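# Plug each color-matched funnel outlet with the right plug

## Task

The pipes under the funnels run hidden behind a cover and may swap sides, so first work out which outlet section each funnel actually drains into. Set the red plug on the flat front face of the section fed by the funnel with the red band, and set the blue plug on the flat front face of the section fed by the funnel with the blue band. Marbles may be released into the funnels or into their tray from a small height. Nothing except a marble may leave the table, and even a lost marble is best avoided. Each plug must stay where it is without the robot holding it. At the end, open the grippers and move the arms away.

## Robot and tools

Robot: two 7-joint arms, left_arm and right_arm, each with a two-finger gripper that opens to 140 mm. Arm bases in the scene frame: left_arm at (+0.048, +0.344, 0) m, quat_wxyz (+1.000, 0, 0, -0.005); right_arm at (+0.057, -0.373, 0) m, quat_wxyz (+0.998, 0, 0, +0.068).

Scene frame: origin on the tabletop midway between the arms. +z is up, +x points out across the table, and left_arm sits on the +y side. The names left and right refer to the arms only, not to sides of a picture.

execute_actions: the argument is "actions", a list holding at most one item. An empty list moves nothing and returns the current state. A motion item is {"rows": [...], "steps": n}, with n from 1 to 15 and a default of 15. Each step lasts 1/30 s and uses one row. If there are fewer rows than steps, the last row is repeated. A wait item is {"steps": n}, with n up to 300 and no rows; it returns once n steps have passed since the previous result, and your reply time counts toward them. The optional "pictures" boolean turns camera images on or off. A refused call sends nothing to the robot.

Each row is a single list of 20 numbers covering both arms, and it must be complete even if only one arm moves. The order is: left_arm joints 1 to 7, then left position, force_limit and speed, then the same ten for right_arm. The joint values are absolute target angles in radians, in the same convention as the Joint positions line. They are not offsets. Stated ranges per joint: waist -2.744 to 2.744, shoulder -1.784 to 1.784, upper arm roll -2.901 to 2.901, elbow -3.042 to -0.152, forearm roll -2.807 to 2.807, wrist pitch 0.544 to 4.517, wrist roll -3.016 to 3.016. The true ends can differ by up to 0.018 rad. A target more than 0.018 rad beyond a stated end, and further out than the current angle, gets the call refused. Smaller overshoots are clipped to the real end and reported as "joint sent to its limit". That line may refer to an earlier action. If it is absent, that does not prove the joint has room left.

Motion is rate-limited. On every step, each commanded angle is kept near the measured one: within 0.248 rad for the waist, shoulder, upper arm roll and elbow, 0.677 for forearm roll, 0.715 for wrist pitch and 1.54 for wrist roll. If the targets would put the gripper more than 70 mm from its measured spot, all of that arm's targets are pulled back. Between calls, the arms keep heading to the last row sent. They stop once everything has nearly stopped moving, or once a step is HELD.

Gripper numbers are absolute settings in [-1, 1]. position: +1 is fully open (140 mm), about -0.8 is where the pads touch, and -1 closes until something blocks the fingers. force_limit: roughly 14 N at -1, 60 N at 0 and 107 N at +1 for parts up to 40 mm wide. speed: roughly 30 mm/s at -1, 140 at 0 and 250 at +1. To leave a gripper unchanged, send its previous three numbers again, because 0 is a real setting. To squeeze harder while gripping, raise force_limit and switch position between -1 and -0.98.

Gripper geometry: the fingers point along the gripper's +z axis and close along its y axis. end_effector_position is the point between the closed pads. The fingertips reach about 33 mm past it when closed and 9 mm when open. Closing pushes the tips about 24 mm further out, so leave that margin above surfaces.

Result lines: the state line gives each arm's end_effector_position (m) and end_effector_quat_wxyz in the scene frame; accuracy drops at long reach. Joint positions and Joint velocities (rad, rad/s) have one block per arm in column order. Joint torques are total drive output, and External joint torques estimate outside load, including friction and any held weight. object_status: 0 moving, 1 blocked while opening, 2 blocked while closing (a grip), 3 reached the target or pads touching (a thin item may still be held). Check for 2 after a grasp. position_measured is in counts, 3 fully open to 230 pads touching, and is not linear in millimetres. HELD marks steps on which your row was not fully sent. "joint command not followed" means a clearance check changed the joint targets; the rest of the row still ran. MOTOR HOT warns of heating from a held load, and an OVER-TEMPERATURE FAULT brakes that arm until it cools.

Faults: torque load limits per arm are 35, 35, 32, 30, 12, 12, 12 N m from waist to wrist roll. The contact force limit is 40 N on any part of the arm, its tool or its load. Exceeding either stops that arm for 10 s and drops the rest of the call. Any stop is costly.

Avoid: collisions between the arms, hard pressing, slamming, dropping or slipping parts, and knocking anything off the table. Brief tugs on held parts or nudges to loose items can happen.

zoom_image: camera is one of cam_high, cam_left_wrist, cam_right_wrist. region is [x0, y0, x1, y1] in pixels of that camera's latest 504x504 image, origin top-left, no larger than 504 by 504. Wrist cameras sit on the gripper and may be offset by up to about 51 mm and tilted by up to about 29 degrees.

read_manual returns only licence text. finished_scene(scene) ends the current scene and grades it; it cannot be undone. Release the plugs and move clear first.

Each tool is called as name(argument=value, ...), one argument or row to a line, values as JSON.

## Session

execute_actions(
  actions=[],
)

Scene clock: 0.00 s of 6600.00 s.
left_arm: end_effector_position=(+0.6183, +0.8677, +0.3217) position_measured=3 object_status=3 end_effector_quat_wxyz=(+0.246, +0.617, +0.208, +0.719) | right_arm: end_effector_position=(+0.6474, -0.1297, +0.2335) position_measured=3 object_status=3 end_effector_quat_wxyz=(-0.270, +0.721, -0.476, +0.426)
Joint positions: left_arm=[ 1.13   0.472 -0.03  -1.95  -2.026  1.763  0.281] | right_arm=[-0.339 -0.102  0.683 -2.429 -1.99   2.709  1.923]
Joint velocities: left_arm=[-0.001 -0.     0.001  0.    -0.001  0.     0.   ] | right_arm=[-0.001  0.001 -0.001  0.001 -0.001  0.     0.001]
Joint torques (N m, as the joint torque sensors report them, + toward a larger angle): no reading
External joint torques (N m, as the arm's controller estimates them; a push from outside toward a larger angle lowers the number): no reading

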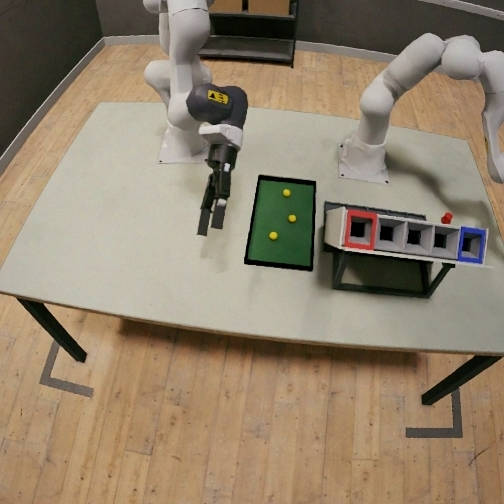

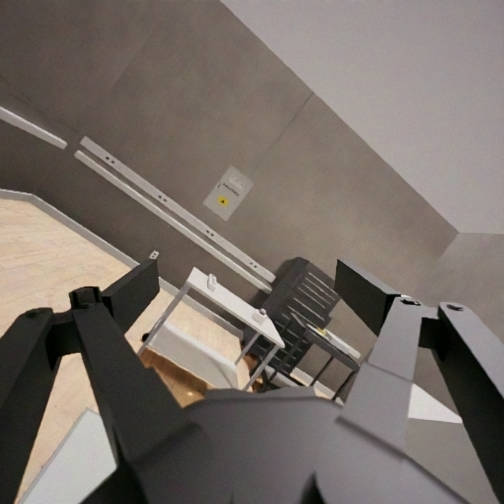

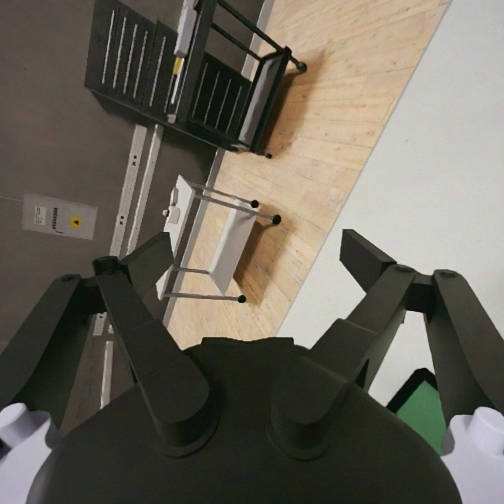

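zoom_image(
  camera="cam_high",
  region=[230, 150, 504, 320],
)

Region (230, 150, 504, 320) of cam_high's 504x504 image, scaled by 1.839, with more detail than that image has; it fills the top 313 rows of this view, and the rest is white.

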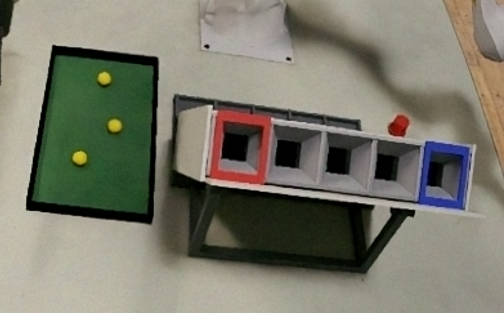

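execute_actions(
  actions=[
    {"rows":[[1.13,-0.6,0,-1.95,-2.0,1.7,1.57,1,0,0,-0.6,-0.7,0.68,-2.3,-1.99,2.7,1.57,1,0,0]],"steps":15},
  ],
  pictures=false,
)

execute_actions(
  actions=[
    {"steps":45},
  ],
  pictures=false,
)

execute_actions(
  actions=[
    {"rows":[[0.3,-0.8,0,-2.2,0,1.6,1.57,1,0,0,-0.6,-0.7,0,-2.2,0,1.5,1.57,1,0,0]],"steps":15},
  ],
  pictures=false,
)

execute_actions(
  actions=[
    {"steps":90},
  ],
)

Scene clock: 13.17 s of 6600.00 s.
left_arm: end_effector_position=(+0.5850, +0.8193, +0.6086) position_measured=3 object_status=3 end_effector_quat_wxyz=(-0.083, +0.573, -0.123, +0.806) | right_arm: end_effector_position=(+0.6989, -0.2436, +0.5159) position_measured=3 object_status=3 end_effector_quat_wxyz=(-0.251, +0.590, -0.408, +0.650)
Joint positions: left_arm=[ 1.129  0.064 -0.007 -1.954 -2.014  1.73   0.854] | right_arm=[-0.562 -0.5    0.679 -2.326 -1.99   2.706  1.776]
Joint velocities: left_arm=[ 0.002 -0.889  0.014  0.035  0.007 -0.054  0.842] | right_arm=[-0.199 -1.044 -0.021  0.139  0.    -0.024 -0.297]
Joint torques (N m, as the joint torque sensors report them, + toward a larger angle): left_arm=[ -0.14 -29.49  -0.74  25.42  -0.93  -2.16   0.39] | right_arm=[ 1.49 -4.53 -7.41 21.4   0.28 -1.44 -0.17]
External joint torques (N m, as the arm's controller estimates them; a push from outside toward a larger angle lowers the number): left_arm=[-0.13 -1.19 -0.54  2.91  0.85 -0.43  0.4 ] | right_arm=[-0.28 -1.29 -1.24 -0.35 -0.08 -0.43 -0.15]
Steps of this call (steps 1 to 90: nothing new was sent; then 9.67 s passed at rest; steps 91 to 105: all 15 steps of this action). Readings (joint positions | what the end effector reports):
91: left_arm=[1.130 0.461 -0.028 -1.957 -2.024 1.762 0.328] | right_arm=[-0.352 -0.113 0.688 -2.427 -1.990 2.711 1.914] | left_arm position_measured=3 object_status=3 | right_arm position_measured=3 object_status=3
92: left_arm=[1.129 0.440 -0.025 -1.961 -2.022 1.759 0.376] | right_arm=[-0.371 -0.131 0.689 -2.420 -1.990 2.712 1.905] | left_arm position_measured=3 object_status=3 | right_arm position_measured=3 object_status=3
94: left_arm=[1.129 0.388 -0.020 -1.962 -2.020 1.754 0.465] | right_arm=[-0.410 -0.173 0.688 -2.401 -1.990 2.711 1.887] | left_arm position_measured=3 object_status=3 | right_arm position_measured=3 object_status=3
98: left_arm=[1.129 0.273 -0.013 -1.959 -2.017 1.743 0.624] | right_arm=[-0.481 -0.273 0.684 -2.366 -1.990 2.709 1.848] | left_arm position_measured=3 object_status=3 | right_arm position_measured=3 object_status=3
105: the state above

Scene clock: 14.67 s of 6600.00 s.
left_arm: end_effector_position=(+0.4465, +0.5311, +0.9587) position_measured=3 object_status=3 end_effector_quat_wxyz=(+0.520, -0.253, +0.468, -0.669) | right_arm: end_effector_position=(+0.6611, -0.2395, +0.6361) position_measured=3 object_status=3 end_effector_quat_wxyz=(-0.184, +0.557, -0.307, +0.750)
Joint positions: left_arm=[ 1.129 -0.602 -0.002 -1.949 -2.004  1.702  1.549] | right_arm=[-0.599 -0.699  0.679 -2.298 -1.99   2.702  1.576]
Joint velocities: left_arm=[ 0.    -0.001 -0.    -0.    -0.     0.001  0.053] | right_arm=[-0.001 -0.002  0.    -0.    -0.     0.    -0.006]
Joint torques (N m, as the joint torque sensors report them, + toward a larger angle): left_arm=[ 0.28 -6.93  1.61 23.62 -1.29 -0.85  0.27] | right_arm=[ -1.42  -2.51 -10.99  20.72   0.17  -2.47   0.01]
External joint torques (N m, as the arm's controller estimates them; a push from outside toward a larger angle lowers the number): left_arm=[ 0.28  2.01  0.4   1.63  0.83 -0.2   0.33] | right_arm=[-1.44  0.47  1.13 -1.96 -0.02 -0.28  0.02]
Steps of this call (steps 1 to 45: the robot went on to your last target). Readings (joint positions | what the end effector reports):
1: left_arm=[1.129 0.033 -0.007 -1.954 -2.014 1.728 0.882] | right_arm=[-0.569 -0.536 0.679 -2.322 -1.990 2.705 1.764] | left_arm position_measured=3 object_status=3 | right_arm position_measured=3 object_status=3
2: left_arm=[1.129 0.003 -0.006 -1.953 -2.014 1.727 0.909] | right_arm=[-0.576 -0.573 0.679 -2.317 -1.990 2.705 1.751] | left_arm position_measured=3 object_status=3 | right_arm position_measured=3 object_status=3
4: left_arm=[1.129 -0.058 -0.006 -1.952 -2.013 1.724 0.961] | right_arm=[-0.588 -0.641 0.679 -2.307 -1.990 2.703 1.718] | left_arm position_measured=3 object_status=3 | right_arm position_measured=3 object_status=3
8: left_arm=[1.129 -0.181 -0.005 -1.951 -2.013 1.720 1.052] | right_arm=[-0.593 -0.696 0.679 -2.296 -1.990 2.702 1.667] | left_arm position_measured=3 object_status=3 | right_arm position_measured=3 object_status=3
45: the state above

Scene clock: 15.17 s of 6600.00 s.
left_arm: end_effector_position=(+0.4969, +0.3763, +0.7303) position_measured=3 object_status=3 end_effector_quat_wxyz=(+0.337, -0.281, +0.717, -0.542) | right_arm: end_effector_position=(+0.6081, -0.4545, +0.7251) position_measured=3 object_status=3 end_effector_quat_wxyz=(-0.192, +0.305, -0.560, +0.746)
Joint positions: left_arm=[ 0.818 -0.745  0.002 -2.133 -1.364  1.655  1.552] | right_arm=[-0.595 -0.698  0.487 -2.246 -1.577  2.377  1.576]
Joint velocities: left_arm=[-0.69  -0.162 -0.029 -0.212  1.384 -0.105  0.006] | right_arm=[-0.014 -0.    -0.4    0.073  0.764 -0.641 -0.001]
Joint torques (N m, as the joint torque sensors report them, + toward a larger angle): left_arm=[ 0.43 -4.41  1.82 24.67 -1.28  1.03  0.29] | right_arm=[ 1.59 -5.04 -6.79 22.69  0.55 -1.09  0.1 ]
External joint torques (N m, as the arm's controller estimates them; a push from outside toward a larger angle lowers the number): left_arm=[-2.37 -0.51 -0.7   0.67  1.18 -0.52  0.35] | right_arm=[ 1.19  0.18 -0.23  0.12  0.87 -0.52  0.14]
Steps of this call (steps 1 to 15: all 15 steps of this action). Readings (joint positions | what the end effector reports):
1: left_arm=[1.115 -0.612 0.004 -1.963 -1.971 1.700 1.550] | right_arm=[-0.596 -0.698 0.673 -2.297 -1.964 2.684 1.576] | left_arm position_measured=3 object_status=3 | right_arm position_measured=3 object_status=3
2: left_arm=[1.098 -0.625 0.005 -1.982 -1.933 1.697 1.550] | right_arm=[-0.595 -0.698 0.661 -2.293 -1.937 2.663 1.576] | left_arm position_measured=3 object_status=3 | right_arm position_measured=3 object_status=3
4: left_arm=[1.061 -0.650 0.005 -2.015 -1.855 1.690 1.550] | right_arm=[-0.595 -0.698 0.635 -2.283 -1.882 2.620 1.576] | left_arm position_measured=3 object_status=3 | right_arm position_measured=3 object_status=3
8: left_arm=[0.980 -0.693 0.004 -2.069 -1.691 1.676 1.550] | right_arm=[-0.595 -0.698 0.582 -2.267 -1.772 2.532 1.576] | left_arm position_measured=3 object_status=3 | right_arm position_measured=3 object_status=3
15: the state above

Scene clock: 18.17 s of 6600.00 s.
left_arm: end_effector_position=(+0.3795, +0.4420, +0.4646) position_measured=3 object_status=3 end_effector_quat_wxyz=(+0.100, -0.146, +0.984, +0.013) | right_arm: end_effector_position=(+0.3480, -0.5190, +0.4177) position_measured=3 object_status=3 end_effector_quat_wxyz=(-0.001, +0.231, +0.973, -0.002)
Joint positions: left_arm=[ 0.302 -0.798 -0.002 -2.199 -0.004  1.603  1.566] | right_arm=[-0.6   -0.698  0.002 -2.202 -0.003  1.503  1.574]
Joint velocities: left_arm=[ 0.  0. -0. -0.  0. -0.  0.] | right_arm=[ 0.002 -0.001  0.001 -0.     0.    -0.    -0.   ]
Joint torques (N m, as the joint torque sensors report them, + toward a larger angle): left_arm=[-1.48 -4.15 -0.58 23.26  1.58  2.43  0.25] | right_arm=[ 0.45 -7.74 -0.24 23.1   1.49  2.32 -0.03]
External joint torques (N m, as the arm's controller estimates them; a push from outside toward a larger angle lowers the number): left_arm=[-1.49 -0.76  0.07  0.6   0.78 -0.41  0.26] | right_arm=[ 0.36 -0.85  0.29  0.01  0.67 -0.09 -0.03]
Steps of this call (steps 1 to 75: the robot went on to your last target; steps 76 to 90: nothing new was sent). Readings (joint positions | what the end effector reports):
1: left_arm=[0.792 -0.750 0.002 -2.140 -1.312 1.652 1.552] | right_arm=[-0.595 -0.698 0.474 -2.243 -1.549 2.355 1.576] | left_arm position_measured=3 object_status=3 | right_arm position_measured=3 object_status=3
2: left_arm=[0.766 -0.755 0.001 -2.146 -1.258 1.649 1.552] | right_arm=[-0.595 -0.698 0.460 -2.241 -1.521 2.332 1.576] | left_arm position_measured=3 object_status=3 | right_arm position_measured=3 object_status=3
4: left_arm=[0.710 -0.763 0.001 -2.157 -1.145 1.644 1.552] | right_arm=[-0.596 -0.698 0.432 -2.237 -1.464 2.287 1.576] | left_arm position_measured=3 object_status=3 | right_arm position_measured=3 object_status=3
8: left_arm=[0.584 -0.777 0.001 -2.175 -0.891 1.634 1.554] | right_arm=[-0.596 -0.698 0.376 -2.230 -1.348 2.195 1.576] | left_arm position_measured=3 object_status=3 | right_arm position_measured=3 object_status=3
90: the state above
All arms were judged still, so your last target was given up. Only a new action makes them travel on or press farther. Fingers that are still opening or closing keep moving.

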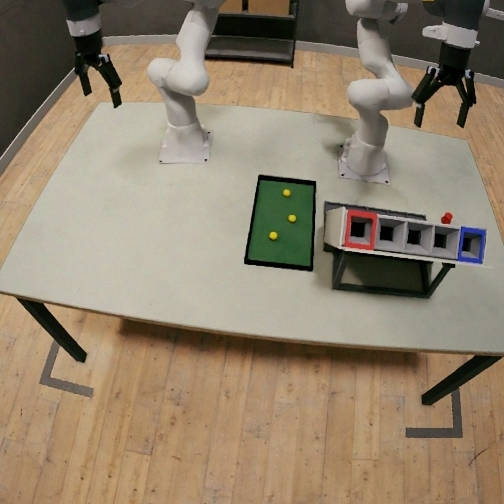

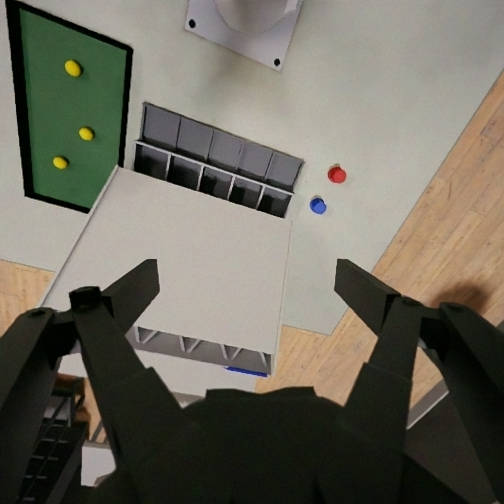

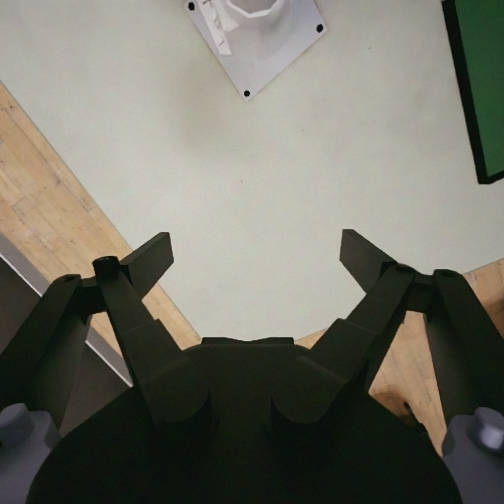

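execute_actions(
  actions=[
    {"rows":[[-0.914,-0.8,0,-2.3,0,1.6,1.57,-0.1,-0.6,0,-0.6,-0.7,0,-2.2,0,1.5,1.57,1,0,0]],"steps":15},
  ],
  pictures=false,
)

execute_actions(
  actions=[
    {"steps":30},
  ],
  pictures=false,
)

execute_actions(
  actions=[
    {"rows":[[-0.914,-0.37,0,-2.654,0,2.284,1.57,-0.1,-0.6,0,-0.6,-0.7,0,-2.2,0,1.5,1.57,1,0,0]],"steps":15},
  ],
  pictures=false,
)

execute_actions(
  actions=[
    {"steps":35},
  ],
)

Scene clock: 38.40 s of 6600.00 s.
left_arm: end_effector_position=(+0.3063, +0.1408, +0.4141) position_measured=108 object_status=0 end_effector_quat_wxyz=(+0.049, +0.325, +0.944, -0.017) | right_arm: end_effector_position=(+0.3480, -0.5190, +0.4178) position_measured=3 object_status=3 end_effector_quat_wxyz=(-0.001, +0.231, +0.973, -0.002)
Joint positions: left_arm=[-0.658 -0.798  0.    -2.298  0.001  1.604  1.566] | right_arm=[-0.6   -0.698  0.002 -2.201 -0.003  1.502  1.574]
Joint velocities: left_arm=[-1.905 -0.    -0.07  -0.001 -0.016 -0.001  0.   ] | right_arm=[ 0.001 -0.     0.001 -0.     0.     0.     0.   ]
Joint torques (N m, as the joint torque sensors report them, + toward a larger angle): left_arm=[ 5.71 -4.38  2.9  24.85  0.94  2.27  0.34] | right_arm=[ 0.09 -7.49 -0.5  22.68  1.51  2.17  0.01]
External joint torques (N m, as the arm's controller estimates them; a push from outside toward a larger angle lowers the number): left_arm=[-2.78  0.86  0.23  1.22 -0.29 -0.11  0.34] | right_arm=[-0.01 -0.53 -0.02 -0.46  0.68 -0.25  0.01]
Steps of this call (steps 1 to 90: nothing new was sent; then 16.73 s passed at rest; steps 91 to 105: all 15 steps of this action). Readings (joint positions | what the end effector reports):
91: left_arm=[0.258 -0.802 0.009 -2.213 -0.000 1.605 1.566] | right_arm=[-0.600 -0.698 0.002 -2.202 -0.003 1.502 1.574] | left_arm position_measured=3 object_status=0 | right_arm position_measured=3 object_status=3
92: left_arm=[0.202 -0.804 0.011 -2.232 -0.000 1.605 1.566] | right_arm=[-0.600 -0.698 0.002 -2.202 -0.003 1.502 1.574] | left_arm position_measured=10 object_status=0 | right_arm position_measured=3 object_status=3
94: left_arm=[0.083 -0.802 0.009 -2.263 0.000 1.604 1.566] | right_arm=[-0.600 -0.698 0.002 -2.202 -0.003 1.502 1.574] | left_arm position_measured=25 object_status=0 | right_arm position_measured=3 object_status=3
98: left_arm=[-0.180 -0.798 0.004 -2.292 0.001 1.604 1.566] | right_arm=[-0.600 -0.698 0.002 -2.202 -0.003 1.502 1.574] | left_arm position_measured=55 object_status=0 | right_arm position_measured=3 object_status=3
105: the state above

Scene clock: 39.40 s of 6600.00 s.
left_arm: end_effector_position=(+0.2459, +0.0820, +0.4139) position_measured=141 object_status=3 end_effector_quat_wxyz=(+0.046, +0.443, +0.895, -0.022) | right_arm: end_effector_position=(+0.3480, -0.5190, +0.4178) position_measured=3 object_status=3 end_effector_quat_wxyz=(-0.001, +0.231, +0.973, -0.002)
Joint positions: left_arm=[-0.912 -0.798 -0.002 -2.299 -0.     1.603  1.566] | right_arm=[-0.6   -0.698  0.002 -2.201 -0.003  1.502  1.574]
Joint velocities: left_arm=[-0.001 -0.     0.     0.    -0.001 -0.    -0.001] | right_arm=[ 0.     0.     0.001 -0.001  0.001  0.001  0.001]
Joint torques (N m, as the joint torque sensors report them, + toward a larger angle): left_arm=[-2.34 -4.34  0.25 24.64  0.81  2.24  0.33] | right_arm=[ 0.19 -6.38 -0.79 22.94  1.35  2.12 -0.06]
External joint torques (N m, as the arm's controller estimates them; a push from outside toward a larger angle lowers the number): left_arm=[-2.27 -0.22  0.97  1.28  0.   -0.42  0.33] | right_arm=[ 0.19  0.51 -0.17 -0.16  0.54 -0.3  -0.06]
Steps of this call (steps 1 to 30: the robot went on to your last target). Readings (joint positions | what the end effector reports):
1: left_arm=[-0.726 -0.798 0.000 -2.299 0.001 1.604 1.566] | right_arm=[-0.600 -0.698 0.002 -2.201 -0.003 1.502 1.574] | left_arm position_measured=116 object_status=0 | right_arm position_measured=3 object_status=3
2: left_arm=[-0.789 -0.798 -0.001 -2.299 0.001 1.604 1.566] | right_arm=[-0.600 -0.698 0.002 -2.201 -0.003 1.502 1.574] | left_arm position_measured=123 object_status=0 | right_arm position_measured=3 object_status=3
4: left_arm=[-0.863 -0.798 -0.007 -2.299 -0.000 1.604 1.566] | right_arm=[-0.600 -0.698 0.002 -2.201 -0.003 1.502 1.574] | left_arm position_measured=139 object_status=0 | right_arm position_measured=3 object_status=3
8: left_arm=[-0.905 -0.798 -0.006 -2.299 -0.000 1.603 1.566] | right_arm=[-0.600 -0.698 0.002 -2.201 -0.003 1.502 1.574] | left_arm position_measured=141 object_status=0 | right_arm position_measured=3 object_status=3
30: the state above
All arms were judged still, so your last target was given up. Only a new action makes them travel on or press farther. Fingers that are still opening or closing keep moving.

Scene clock: 39.90 s of 6600.00 s.
left_arm: end_effector_position=(+0.2635, +0.0588, +0.1449) position_measured=141 object_status=3 end_effector_quat_wxyz=(-0.051, +0.443, +0.895, +0.026) | right_arm: end_effector_position=(+0.3480, -0.5190, +0.4178) position_measured=3 object_status=3 end_effector_quat_wxyz=(-0.001, +0.231, +0.973, -0.002)
Joint positions: left_arm=[-0.912 -0.375 -0.002 -2.65  -0.     2.16   1.566] | right_arm=[-0.6   -0.698  0.002 -2.201 -0.003  1.502  1.574]
Joint velocities: left_arm=[-0.001  0.248  0.    -0.207  0.001  0.677  0.001] | right_arm=[ 0.001 -0.001 -0.     0.     0.001  0.     0.002]
Joint torques (N m, as the joint torque sensors report them, + toward a larger angle): left_arm=[ -1.44 -26.74   0.35  31.62   0.53   3.97   0.47] | right_arm=[-0.22 -7.2  -0.46 23.71  1.51  2.22 -0.04]
External joint torques (N m, as the arm's controller estimates them; a push from outside toward a larger angle lowers the number): left_arm=[-1.43  0.43  0.68  1.26 -0.16  0.67  0.47] | right_arm=[-0.23 -0.27  0.17  0.57  0.7  -0.2  -0.04]
Steps of this call (steps 1 to 15: all 15 steps of this action). Readings (joint positions | what the end effector reports):
1: left_arm=[-0.912 -0.791 -0.002 -2.311 -0.000 1.641 1.566] | right_arm=[-0.600 -0.698 0.002 -2.201 -0.003 1.502 1.574] | left_arm position_measured=141 object_status=3 | right_arm position_measured=3 object_status=3
2: left_arm=[-0.912 -0.772 -0.002 -2.332 -0.000 1.682 1.566] | right_arm=[-0.600 -0.698 0.002 -2.201 -0.003 1.502 1.574] | left_arm position_measured=141 object_status=3 | right_arm position_measured=3 object_status=3
4: left_arm=[-0.912 -0.719 -0.002 -2.384 -0.000 1.761 1.566] | right_arm=[-0.600 -0.698 0.002 -2.201 -0.003 1.502 1.574] | left_arm position_measured=141 object_status=3 | right_arm position_measured=3 object_status=3
8: left_arm=[-0.912 -0.588 -0.002 -2.498 -0.000 1.901 1.566] | right_arm=[-0.600 -0.698 0.002 -2.201 -0.003 1.502 1.574] | left_arm position_measured=141 object_status=3 | right_arm position_measured=3 object_status=3
15: the state above

Scene clock: 41.07 s of 6600.00 s.
left_arm: end_effector_position=(+0.2849, +0.0305, +0.1487) position_measured=141 object_status=3 end_effector_quat_wxyz=(-0.002, +0.443, +0.896, +0.002) | right_arm: end_effector_position=(+0.3479, -0.5190, +0.4178) position_measured=3 object_status=3 end_effector_quat_wxyz=(-0.001, +0.231, +0.973, -0.002)
Joint positions: left_arm=[-0.912 -0.368 -0.002 -2.655 -0.     2.281  1.566] | right_arm=[-0.6   -0.698  0.002 -2.201 -0.003  1.502  1.574]
Joint velocities: left_arm=[-0.001  0.    -0.    -0.001 -0.     0.001 -0.   ] | right_arm=[ 0.001 -0.001 -0.001 -0.002 -0.     0.001 -0.001]
Joint torques (N m, as the joint torque sensors report them, + toward a larger angle): left_arm=[ -1.32 -17.82   0.28  24.58   0.49   2.74   0.39] | right_arm=[ 0.11 -7.2  -1.25 22.86  1.49  2.31 -0.06]
External joint torques (N m, as the arm's controller estimates them; a push from outside toward a larger angle lowers the number): left_arm=[-1.3  -0.8   0.63  2.39 -0.13  0.34  0.39] | right_arm=[ 0.15 -0.3  -0.56 -0.2   0.69 -0.09 -0.06]
Steps of this call (steps 1 to 30: the robot went on to your last target; steps 31 to 35: nothing new was sent). Readings (joint positions | what the end effector reports):
1: left_arm=[-0.912 -0.370 -0.002 -2.655 -0.000 2.181 1.566] | right_arm=[-0.600 -0.698 0.002 -2.201 -0.003 1.502 1.574] | left_arm position_measured=141 object_status=3 | right_arm position_measured=3 object_status=3
2: left_arm=[-0.912 -0.368 -0.002 -2.656 -0.000 2.198 1.566] | right_arm=[-0.600 -0.698 0.002 -2.201 -0.003 1.502 1.574] | left_arm position_measured=141 object_status=3 | right_arm position_measured=3 object_status=3
4: left_arm=[-0.912 -0.368 -0.002 -2.656 -0.000 2.226 1.566] | right_arm=[-0.600 -0.698 0.002 -2.201 -0.003 1.502 1.574] | left_arm position_measured=141 object_status=3 | right_arm position_measured=3 object_status=3
8: left_arm=[-0.912 -0.368 -0.002 -2.655 -0.000 2.256 1.566] | right_arm=[-0.600 -0.698 0.002 -2.201 -0.003 1.502 1.574] | left_arm position_measured=141 object_status=3 | right_arm position_measured=3 object_status=3
35: the state above
All arms were judged still, so your last target was given up. Only a new action makes them travel on or press farther. Fingers that are still opening or closing keep moving.

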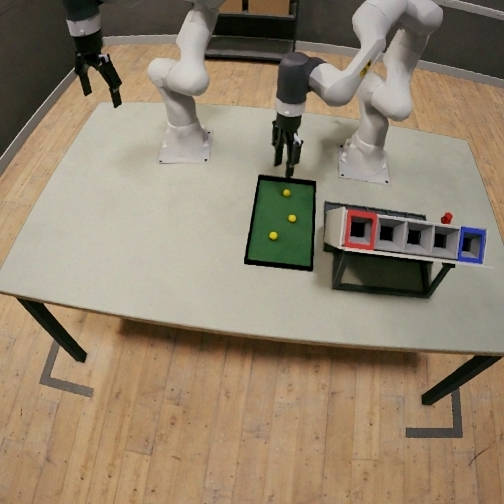

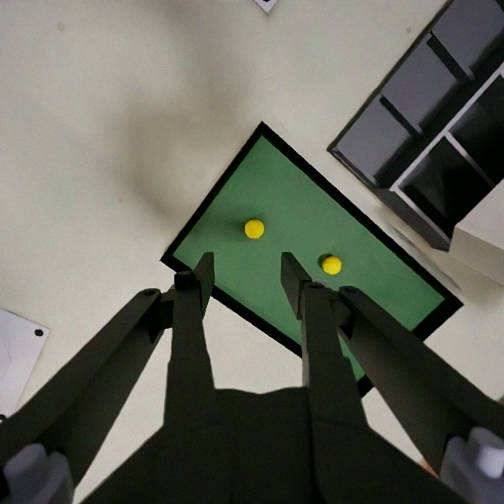

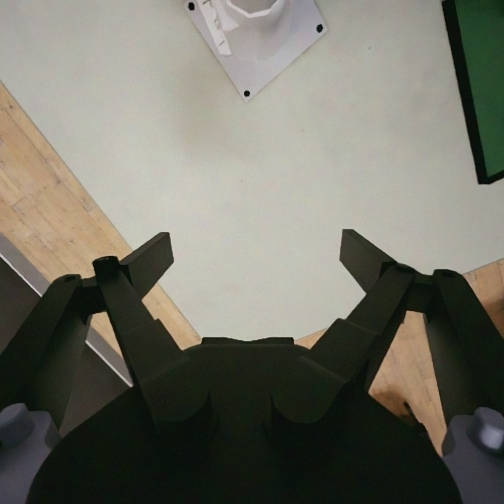

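execute_actions(
  actions=[
    {"rows":[[-0.905,-0.33,0,-2.675,0,2.345,1.57,-0.1,-0.6,0,-0.6,-0.7,0,-2.2,0,1.5,1.57,1,0,0],[-0.905,-0.33,0,-2.675,0,2.345,1.57,-0.1,-0.6,0,-0.6,-0.7,0,-2.2,0,1.5,1.57,1,0,0],[-0.905,-0.33,0,-2.675,0,2.345,1.57,-0.1,-0.6,0,-0.6,-0.7,0,-2.2,0,1.5,1.57,1,0,0],[-0.9,-0.28,0,-2.705,0,2.425,1.57,-0.1,-0.6,0,-0.6,-0.7,0,-2.2,0,1.5,1.57,1,0,0],[-0.9,-0.28,0,-2.705,0,2.425,1.57,-0.1,-0.6,0,-0.6,-0.7,0,-2.2,0,1.5,1.57,1,0,0],[-0.9,-0.28,0,-2.705,0,2.425,1.57,-0.1,-0.6,0,-0.6,-0.7,0,-2.2,0,1.5,1.57,1,0,0],[-0.895,-0.23,0,-2.733,0,2.52,1.57,-0.1,-0.6,0,-0.6,-0.7,0,-2.2,0,1.5,1.57,1,0,0],[-0.895,-0.23,0,-2.733,0,2.52,1.57,-0.1,-0.6,0,-0.6,-0.7,0,-2.2,0,1.5,1.57,1,0,0],[-0.895,-0.23,0,-2.733,0,2.576,1.57,-0.1,-0.6,0,-0.6,-0.7,0,-2.2,0,1.5,1.57,1,0,0],[-0.895,-0.23,0,-2.733,0,2.576,1.57,-0.1,-0.6,0,-0.6,-0.7,0,-2.2,0,1.5,1.57,1,0,0],[-0.895,-0.18,0,-2.756,0,2.576,1.57,-0.1,-0.6,0,-0.6,-0.7,0,-2.2,0,1.5,1.57,1,0,0]],"steps":15},
  ],
  pictures=false,
)

execute_actions(
  actions=[
    {"steps":20},
  ],
)

Scene clock: 48.70 s of 6600.00 s.
left_arm: end_effector_position=(+0.2792, +0.0472, +0.0595) position_measured=141 object_status=3 end_effector_quat_wxyz=(-0.017, +0.437, +0.899, +0.008) | right_arm: end_effector_position=(+0.3479, -0.5190, +0.4178) position_measured=3 object_status=3 end_effector_quat_wxyz=(-0.001, +0.231, +0.973, -0.002)
Joint positions: left_arm=[-0.897 -0.186 -0.001 -2.754 -0.     2.531  1.566] | right_arm=[-0.6   -0.698  0.002 -2.201 -0.003  1.502  1.574]
Joint velocities: left_arm=[ 0.002  0.123  0.001 -0.074  0.001  0.232 -0.   ] | right_arm=[ 0.     0.001 -0.     0.    -0.     0.     0.001]
Joint torques (N m, as the joint torque sensors report them, + toward a larger angle): left_arm=[  0.73 -22.85   0.07  23.69   0.41   3.23   0.38] | right_arm=[ 0.53 -7.88 -0.71 21.75  1.5   2.26 -0.01]
External joint torques (N m, as the arm's controller estimates them; a push from outside toward a larger angle lowers the number): left_arm=[ 0.7   1.03  0.21  1.88 -0.05  0.37  0.38] | right_arm=[ 0.49 -1.03 -0.15 -1.32  0.68 -0.15 -0.01]
Steps of this call (steps 1 to 90: nothing new was sent; then 4.13 s passed at rest; steps 91 to 105: all 15 steps of this action). Readings (joint positions | what the end effector reports):
91: left_arm=[-0.911 -0.363 -0.002 -2.657 -0.000 2.293 1.566] | right_arm=[-0.600 -0.698 0.002 -2.201 -0.003 1.502 1.574] | left_arm position_measured=141 object_status=3 | right_arm position_measured=3 object_status=3
92: left_arm=[-0.910 -0.354 -0.002 -2.661 -0.000 2.302 1.566] | right_arm=[-0.600 -0.698 0.002 -2.201 -0.003 1.502 1.574] | left_arm position_measured=141 object_status=3 | right_arm position_measured=3 object_status=3
94: left_arm=[-0.907 -0.333 -0.001 -2.673 -0.000 2.330 1.566] | right_arm=[-0.600 -0.698 0.002 -2.201 -0.003 1.502 1.574] | left_arm position_measured=141 object_status=3 | right_arm position_measured=3 object_status=3
98: left_arm=[-0.900 -0.266 -0.001 -2.711 -0.000 2.411 1.566] | right_arm=[-0.600 -0.698 0.002 -2.201 -0.003 1.502 1.574] | left_arm position_measured=141 object_status=3 | right_arm position_measured=3 object_status=3
105: the state above

Scene clock: 49.37 s of 6600.00 s.
left_arm: end_effector_position=(+0.2859, +0.0387, +0.0605) position_measured=141 object_status=3 end_effector_quat_wxyz=(-0.001, +0.437, +0.900, +0.001) | right_arm: end_effector_position=(+0.3479, -0.5190, +0.4178) position_measured=3 object_status=3 end_effector_quat_wxyz=(-0.001, +0.231, +0.973, -0.002)
Joint positions: left_arm=[-0.897 -0.182 -0.001 -2.756 -0.     2.572  1.566] | right_arm=[-0.6   -0.698  0.002 -2.201 -0.003  1.502  1.574]
Joint velocities: left_arm=[ 0.001  0.001  0.    -0.    -0.002  0.004  0.001] | right_arm=[-0.001  0.    -0.     0.     0.001 -0.001 -0.001]
Joint torques (N m, as the joint torque sensors report them, + toward a larger angle): left_arm=[  1.23 -19.37   0.45  20.22   0.35   2.9    0.31] | right_arm=[ 0.23 -7.59 -1.28 22.82  1.44  2.17 -0.04]
External joint torques (N m, as the arm's controller estimates them; a push from outside toward a larger angle lowers the number): left_arm=[ 1.13  0.74  0.52  1.5  -0.08  0.49  0.31] | right_arm=[ 0.24 -0.69 -0.66 -0.28  0.63 -0.25 -0.04]
Steps of this call (steps 1 to 20: the robot went on to your last target). Readings (joint positions | what the end effector reports):
1: left_arm=[-0.897 -0.183 -0.001 -2.755 -0.000 2.538 1.566] | right_arm=[-0.600 -0.698 0.002 -2.201 -0.003 1.502 1.574] | left_arm position_measured=141 object_status=3 | right_arm position_measured=3 object_status=3
2: left_arm=[-0.897 -0.182 -0.001 -2.756 -0.000 2.544 1.566] | right_arm=[-0.600 -0.698 0.002 -2.201 -0.003 1.502 1.574] | left_arm position_measured=141 object_status=3 | right_arm position_measured=3 object_status=3
4: left_arm=[-0.897 -0.182 -0.001 -2.756 -0.000 2.554 1.566] | right_arm=[-0.600 -0.698 0.002 -2.201 -0.003 1.502 1.574] | left_arm position_measured=141 object_status=3 | right_arm position_measured=3 object_status=3
8: left_arm=[-0.897 -0.182 -0.001 -2.756 -0.000 2.564 1.566] | right_arm=[-0.600 -0.698 0.002 -2.201 -0.003 1.502 1.574] | left_arm position_measured=141 object_status=3 | right_arm position_measured=3 object_status=3
20: the state above

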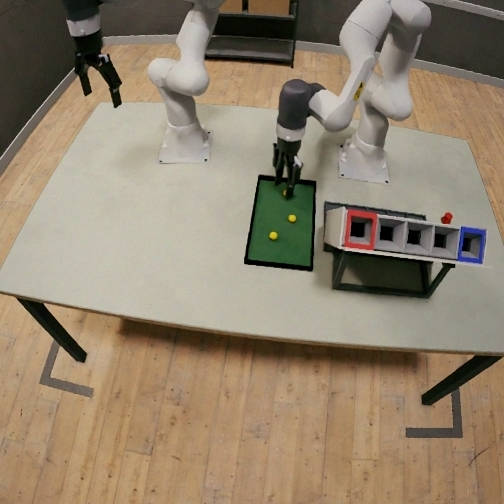

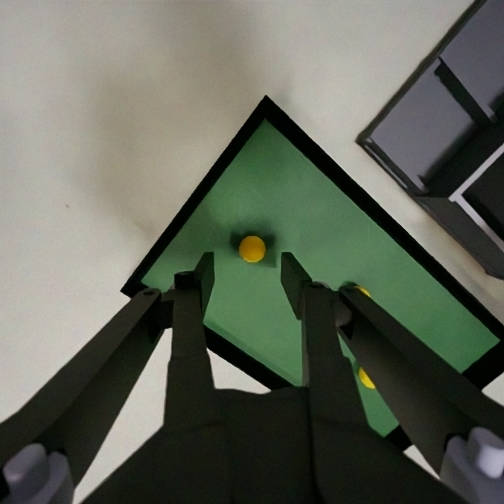

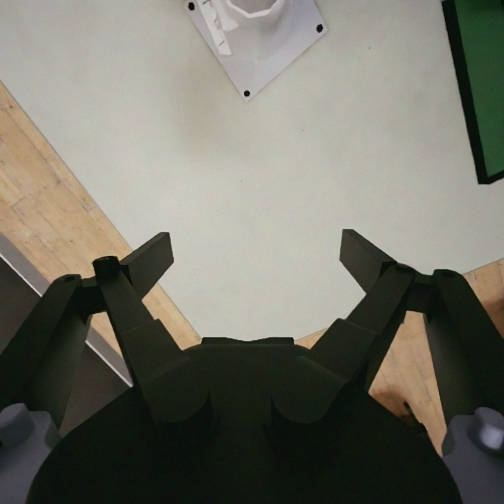

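execute_actions(
  actions=[
    {"rows":[[-0.885,-0.2,0,-2.79,0,2.595,1.57,-0.1,-0.6,0,-0.6,-0.7,0,-2.2,0,1.5,1.57,1,0,0],[-0.885,-0.2,0,-2.8,0,2.61,1.57,-0.1,-0.6,0,-0.6,-0.7,0,-2.2,0,1.5,1.57,1,0,0],[-0.885,-0.2,0,-2.806,0,2.632,1.57,-0.1,-0.6,0,-0.6,-0.7,0,-2.2,0,1.5,1.57,1,0,0],[-0.885,-0.2,0,-2.806,0,2.632,1.57,-0.1,-0.6,0,-0.6,-0.7,0,-2.2,0,1.5,1.57,1,0,0],[-0.885,-0.2,0,-2.806,0,2.632,1.57,-0.1,-0.6,0,-0.6,-0.7,0,-2.2,0,1.5,1.57,1,0,0],[-0.885,-0.174,0,-2.806,0,2.635,1.57,-0.1,-0.6,0,-0.6,-0.7,0,-2.2,0,1.5,1.57,1,0,0]],"steps":15},
  ],
  pictures=false,
)

execute_actions(
  actions=[
    {"rows":[[-0.885,-0.174,0,-2.806,0,2.635,1.57,-1,-0.6,-0.5,-0.6,-0.7,0,-2.2,0,1.5,1.57,1,0,0]],"steps":15},
  ],
)

Scene clock: 59.90 s of 6600.00 s.
left_arm: end_effector_position=(+0.2805, +0.0517, +0.0458) position_measured=141 object_status=3 end_effector_quat_wxyz=(-0.000, +0.432, +0.902, +0.000) | right_arm: end_effector_position=(+0.3479, -0.5190, +0.4179) position_measured=3 object_status=3 end_effector_quat_wxyz=(-0.001, +0.231, +0.973, -0.002)
Joint positions: left_arm=[-0.887 -0.176 -0.001 -2.805 -0.     2.628  1.566] | right_arm=[-0.6   -0.698  0.002 -2.201 -0.003  1.502  1.574]
Joint velocities: left_arm=[ 0.001 -0.001  0.001  0.    -0.001  0.027  0.   ] | right_arm=[ 0.    -0.001 -0.    -0.     0.     0.001 -0.001]
Joint torques (N m, as the joint torque sensors report them, + toward a larger angle): left_arm=[  1.38 -18.16   0.95  19.28   0.29   2.86   0.31] | right_arm=[-0.27 -6.92 -0.99 22.66  1.43  2.24  0.06]
External joint torques (N m, as the arm's controller estimates them; a push from outside toward a larger angle lowers the number): left_arm=[ 1.37  1.4   1.09  1.37 -0.11  0.45  0.31] | right_arm=[-0.28  0.03 -0.38 -0.47  0.62 -0.18  0.06]
Steps of this call (steps 1 to 15: the robot went on to your last target; steps 16 to 90: nothing new was sent; then 7.03 s passed at rest; steps 91 to 105: all 15 steps of this action). Readings (joint positions | what the end effector reports):
91: left_arm=[-0.895 -0.186 -0.002 -2.763 -0.000 2.578 1.566] | right_arm=[-0.600 -0.698 0.002 -2.201 -0.003 1.502 1.574] | left_arm position_measured=141 object_status=3 | right_arm position_measured=3 object_status=3
92: left_arm=[-0.892 -0.191 -0.001 -2.773 -0.000 2.583 1.566] | right_arm=[-0.600 -0.698 0.002 -2.201 -0.003 1.502 1.574] | left_arm position_measured=141 object_status=3 | right_arm position_measured=3 object_status=3
94: left_arm=[-0.889 -0.195 -0.001 -2.792 -0.000 2.598 1.566] | right_arm=[-0.600 -0.698 0.002 -2.201 -0.003 1.502 1.574] | left_arm position_measured=141 object_status=3 | right_arm position_measured=3 object_status=3
98: left_arm=[-0.887 -0.183 -0.001 -2.802 -0.000 2.616 1.566] | right_arm=[-0.600 -0.698 0.002 -2.201 -0.003 1.502 1.574] | left_arm position_measured=141 object_status=3 | right_arm position_measured=3 object_status=3
105: the state above

Scene clock: 60.40 s of 6600.00 s.
left_arm: end_effector_position=(+0.2814, +0.0507, +0.0462) position_measured=197 object_status=0 end_effector_quat_wxyz=(+0.001, +0.432, +0.902, -0.001) | right_arm: end_effector_position=(+0.3479, -0.5190, +0.4179) position_measured=3 object_status=3 end_effector_quat_wxyz=(-0.001, +0.231, +0.973, -0.002)
Joint positions: left_arm=[-0.887 -0.176 -0.001 -2.805 -0.     2.632  1.566] | right_arm=[-0.6   -0.698  0.002 -2.201 -0.003  1.502  1.574]
Joint velocities: left_arm=[-0.001  0.     0.001 -0.001 -0.001  0.     0.   ] | right_arm=[-0.001 -0.001  0.     0.001  0.001  0.    -0.   ]
Joint torques (N m, as the joint torque sensors report them, + toward a larger angle): left_arm=[  1.76 -17.22  -0.37  19.37   0.33   2.72   0.32] | right_arm=[-0.33 -7.39 -1.23 23.18  1.41  2.33 -0.14]
External joint torques (N m, as the arm's controller estimates them; a push from outside toward a larger angle lowers the number): left_arm=[ 1.78  2.24 -0.2   1.54 -0.08  0.31  0.32] | right_arm=[-0.29 -0.46 -0.56  0.04  0.6  -0.09 -0.14]
Steps of this call (steps 1 to 15: all 15 steps of this action). Readings (joint positions | what the end effector reports):
1: left_arm=[-0.887 -0.176 -0.001 -2.805 -0.000 2.629 1.566] | right_arm=[-0.600 -0.698 0.002 -2.201 -0.003 1.502 1.574] | left_arm position_measured=141 object_status=0 | right_arm position_measured=3 object_status=3
2: left_arm=[-0.887 -0.176 -0.001 -2.805 -0.000 2.629 1.566] | right_arm=[-0.600 -0.698 0.002 -2.201 -0.003 1.502 1.574] | left_arm position_measured=145 object_status=0 | right_arm position_measured=3 object_status=3
4: left_arm=[-0.887 -0.176 -0.001 -2.805 -0.000 2.630 1.566] | right_arm=[-0.600 -0.698 0.002 -2.201 -0.003 1.502 1.574] | left_arm position_measured=155 object_status=0 | right_arm position_measured=3 object_status=3
8: left_arm=[-0.887 -0.176 -0.001 -2.805 -0.000 2.631 1.566] | right_arm=[-0.600 -0.698 0.002 -2.201 -0.003 1.502 1.574] | left_arm position_measured=173 object_status=0 | right_arm position_measured=3 object_status=3
15: the state above

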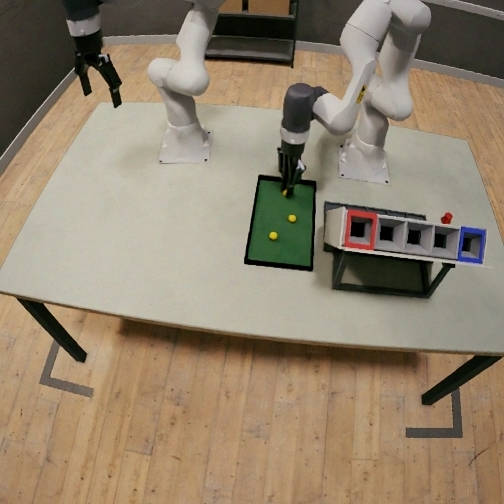

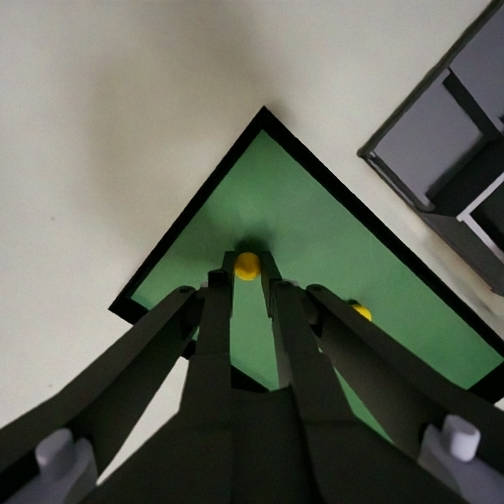

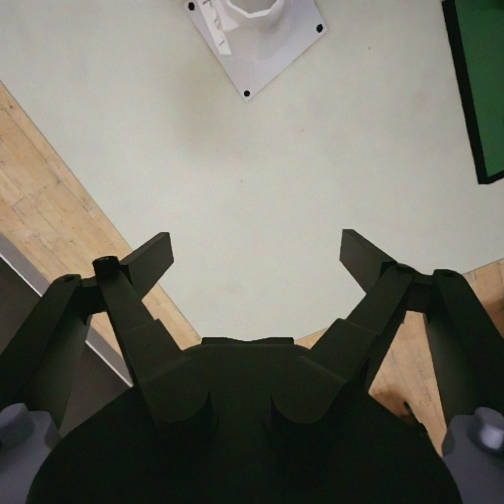

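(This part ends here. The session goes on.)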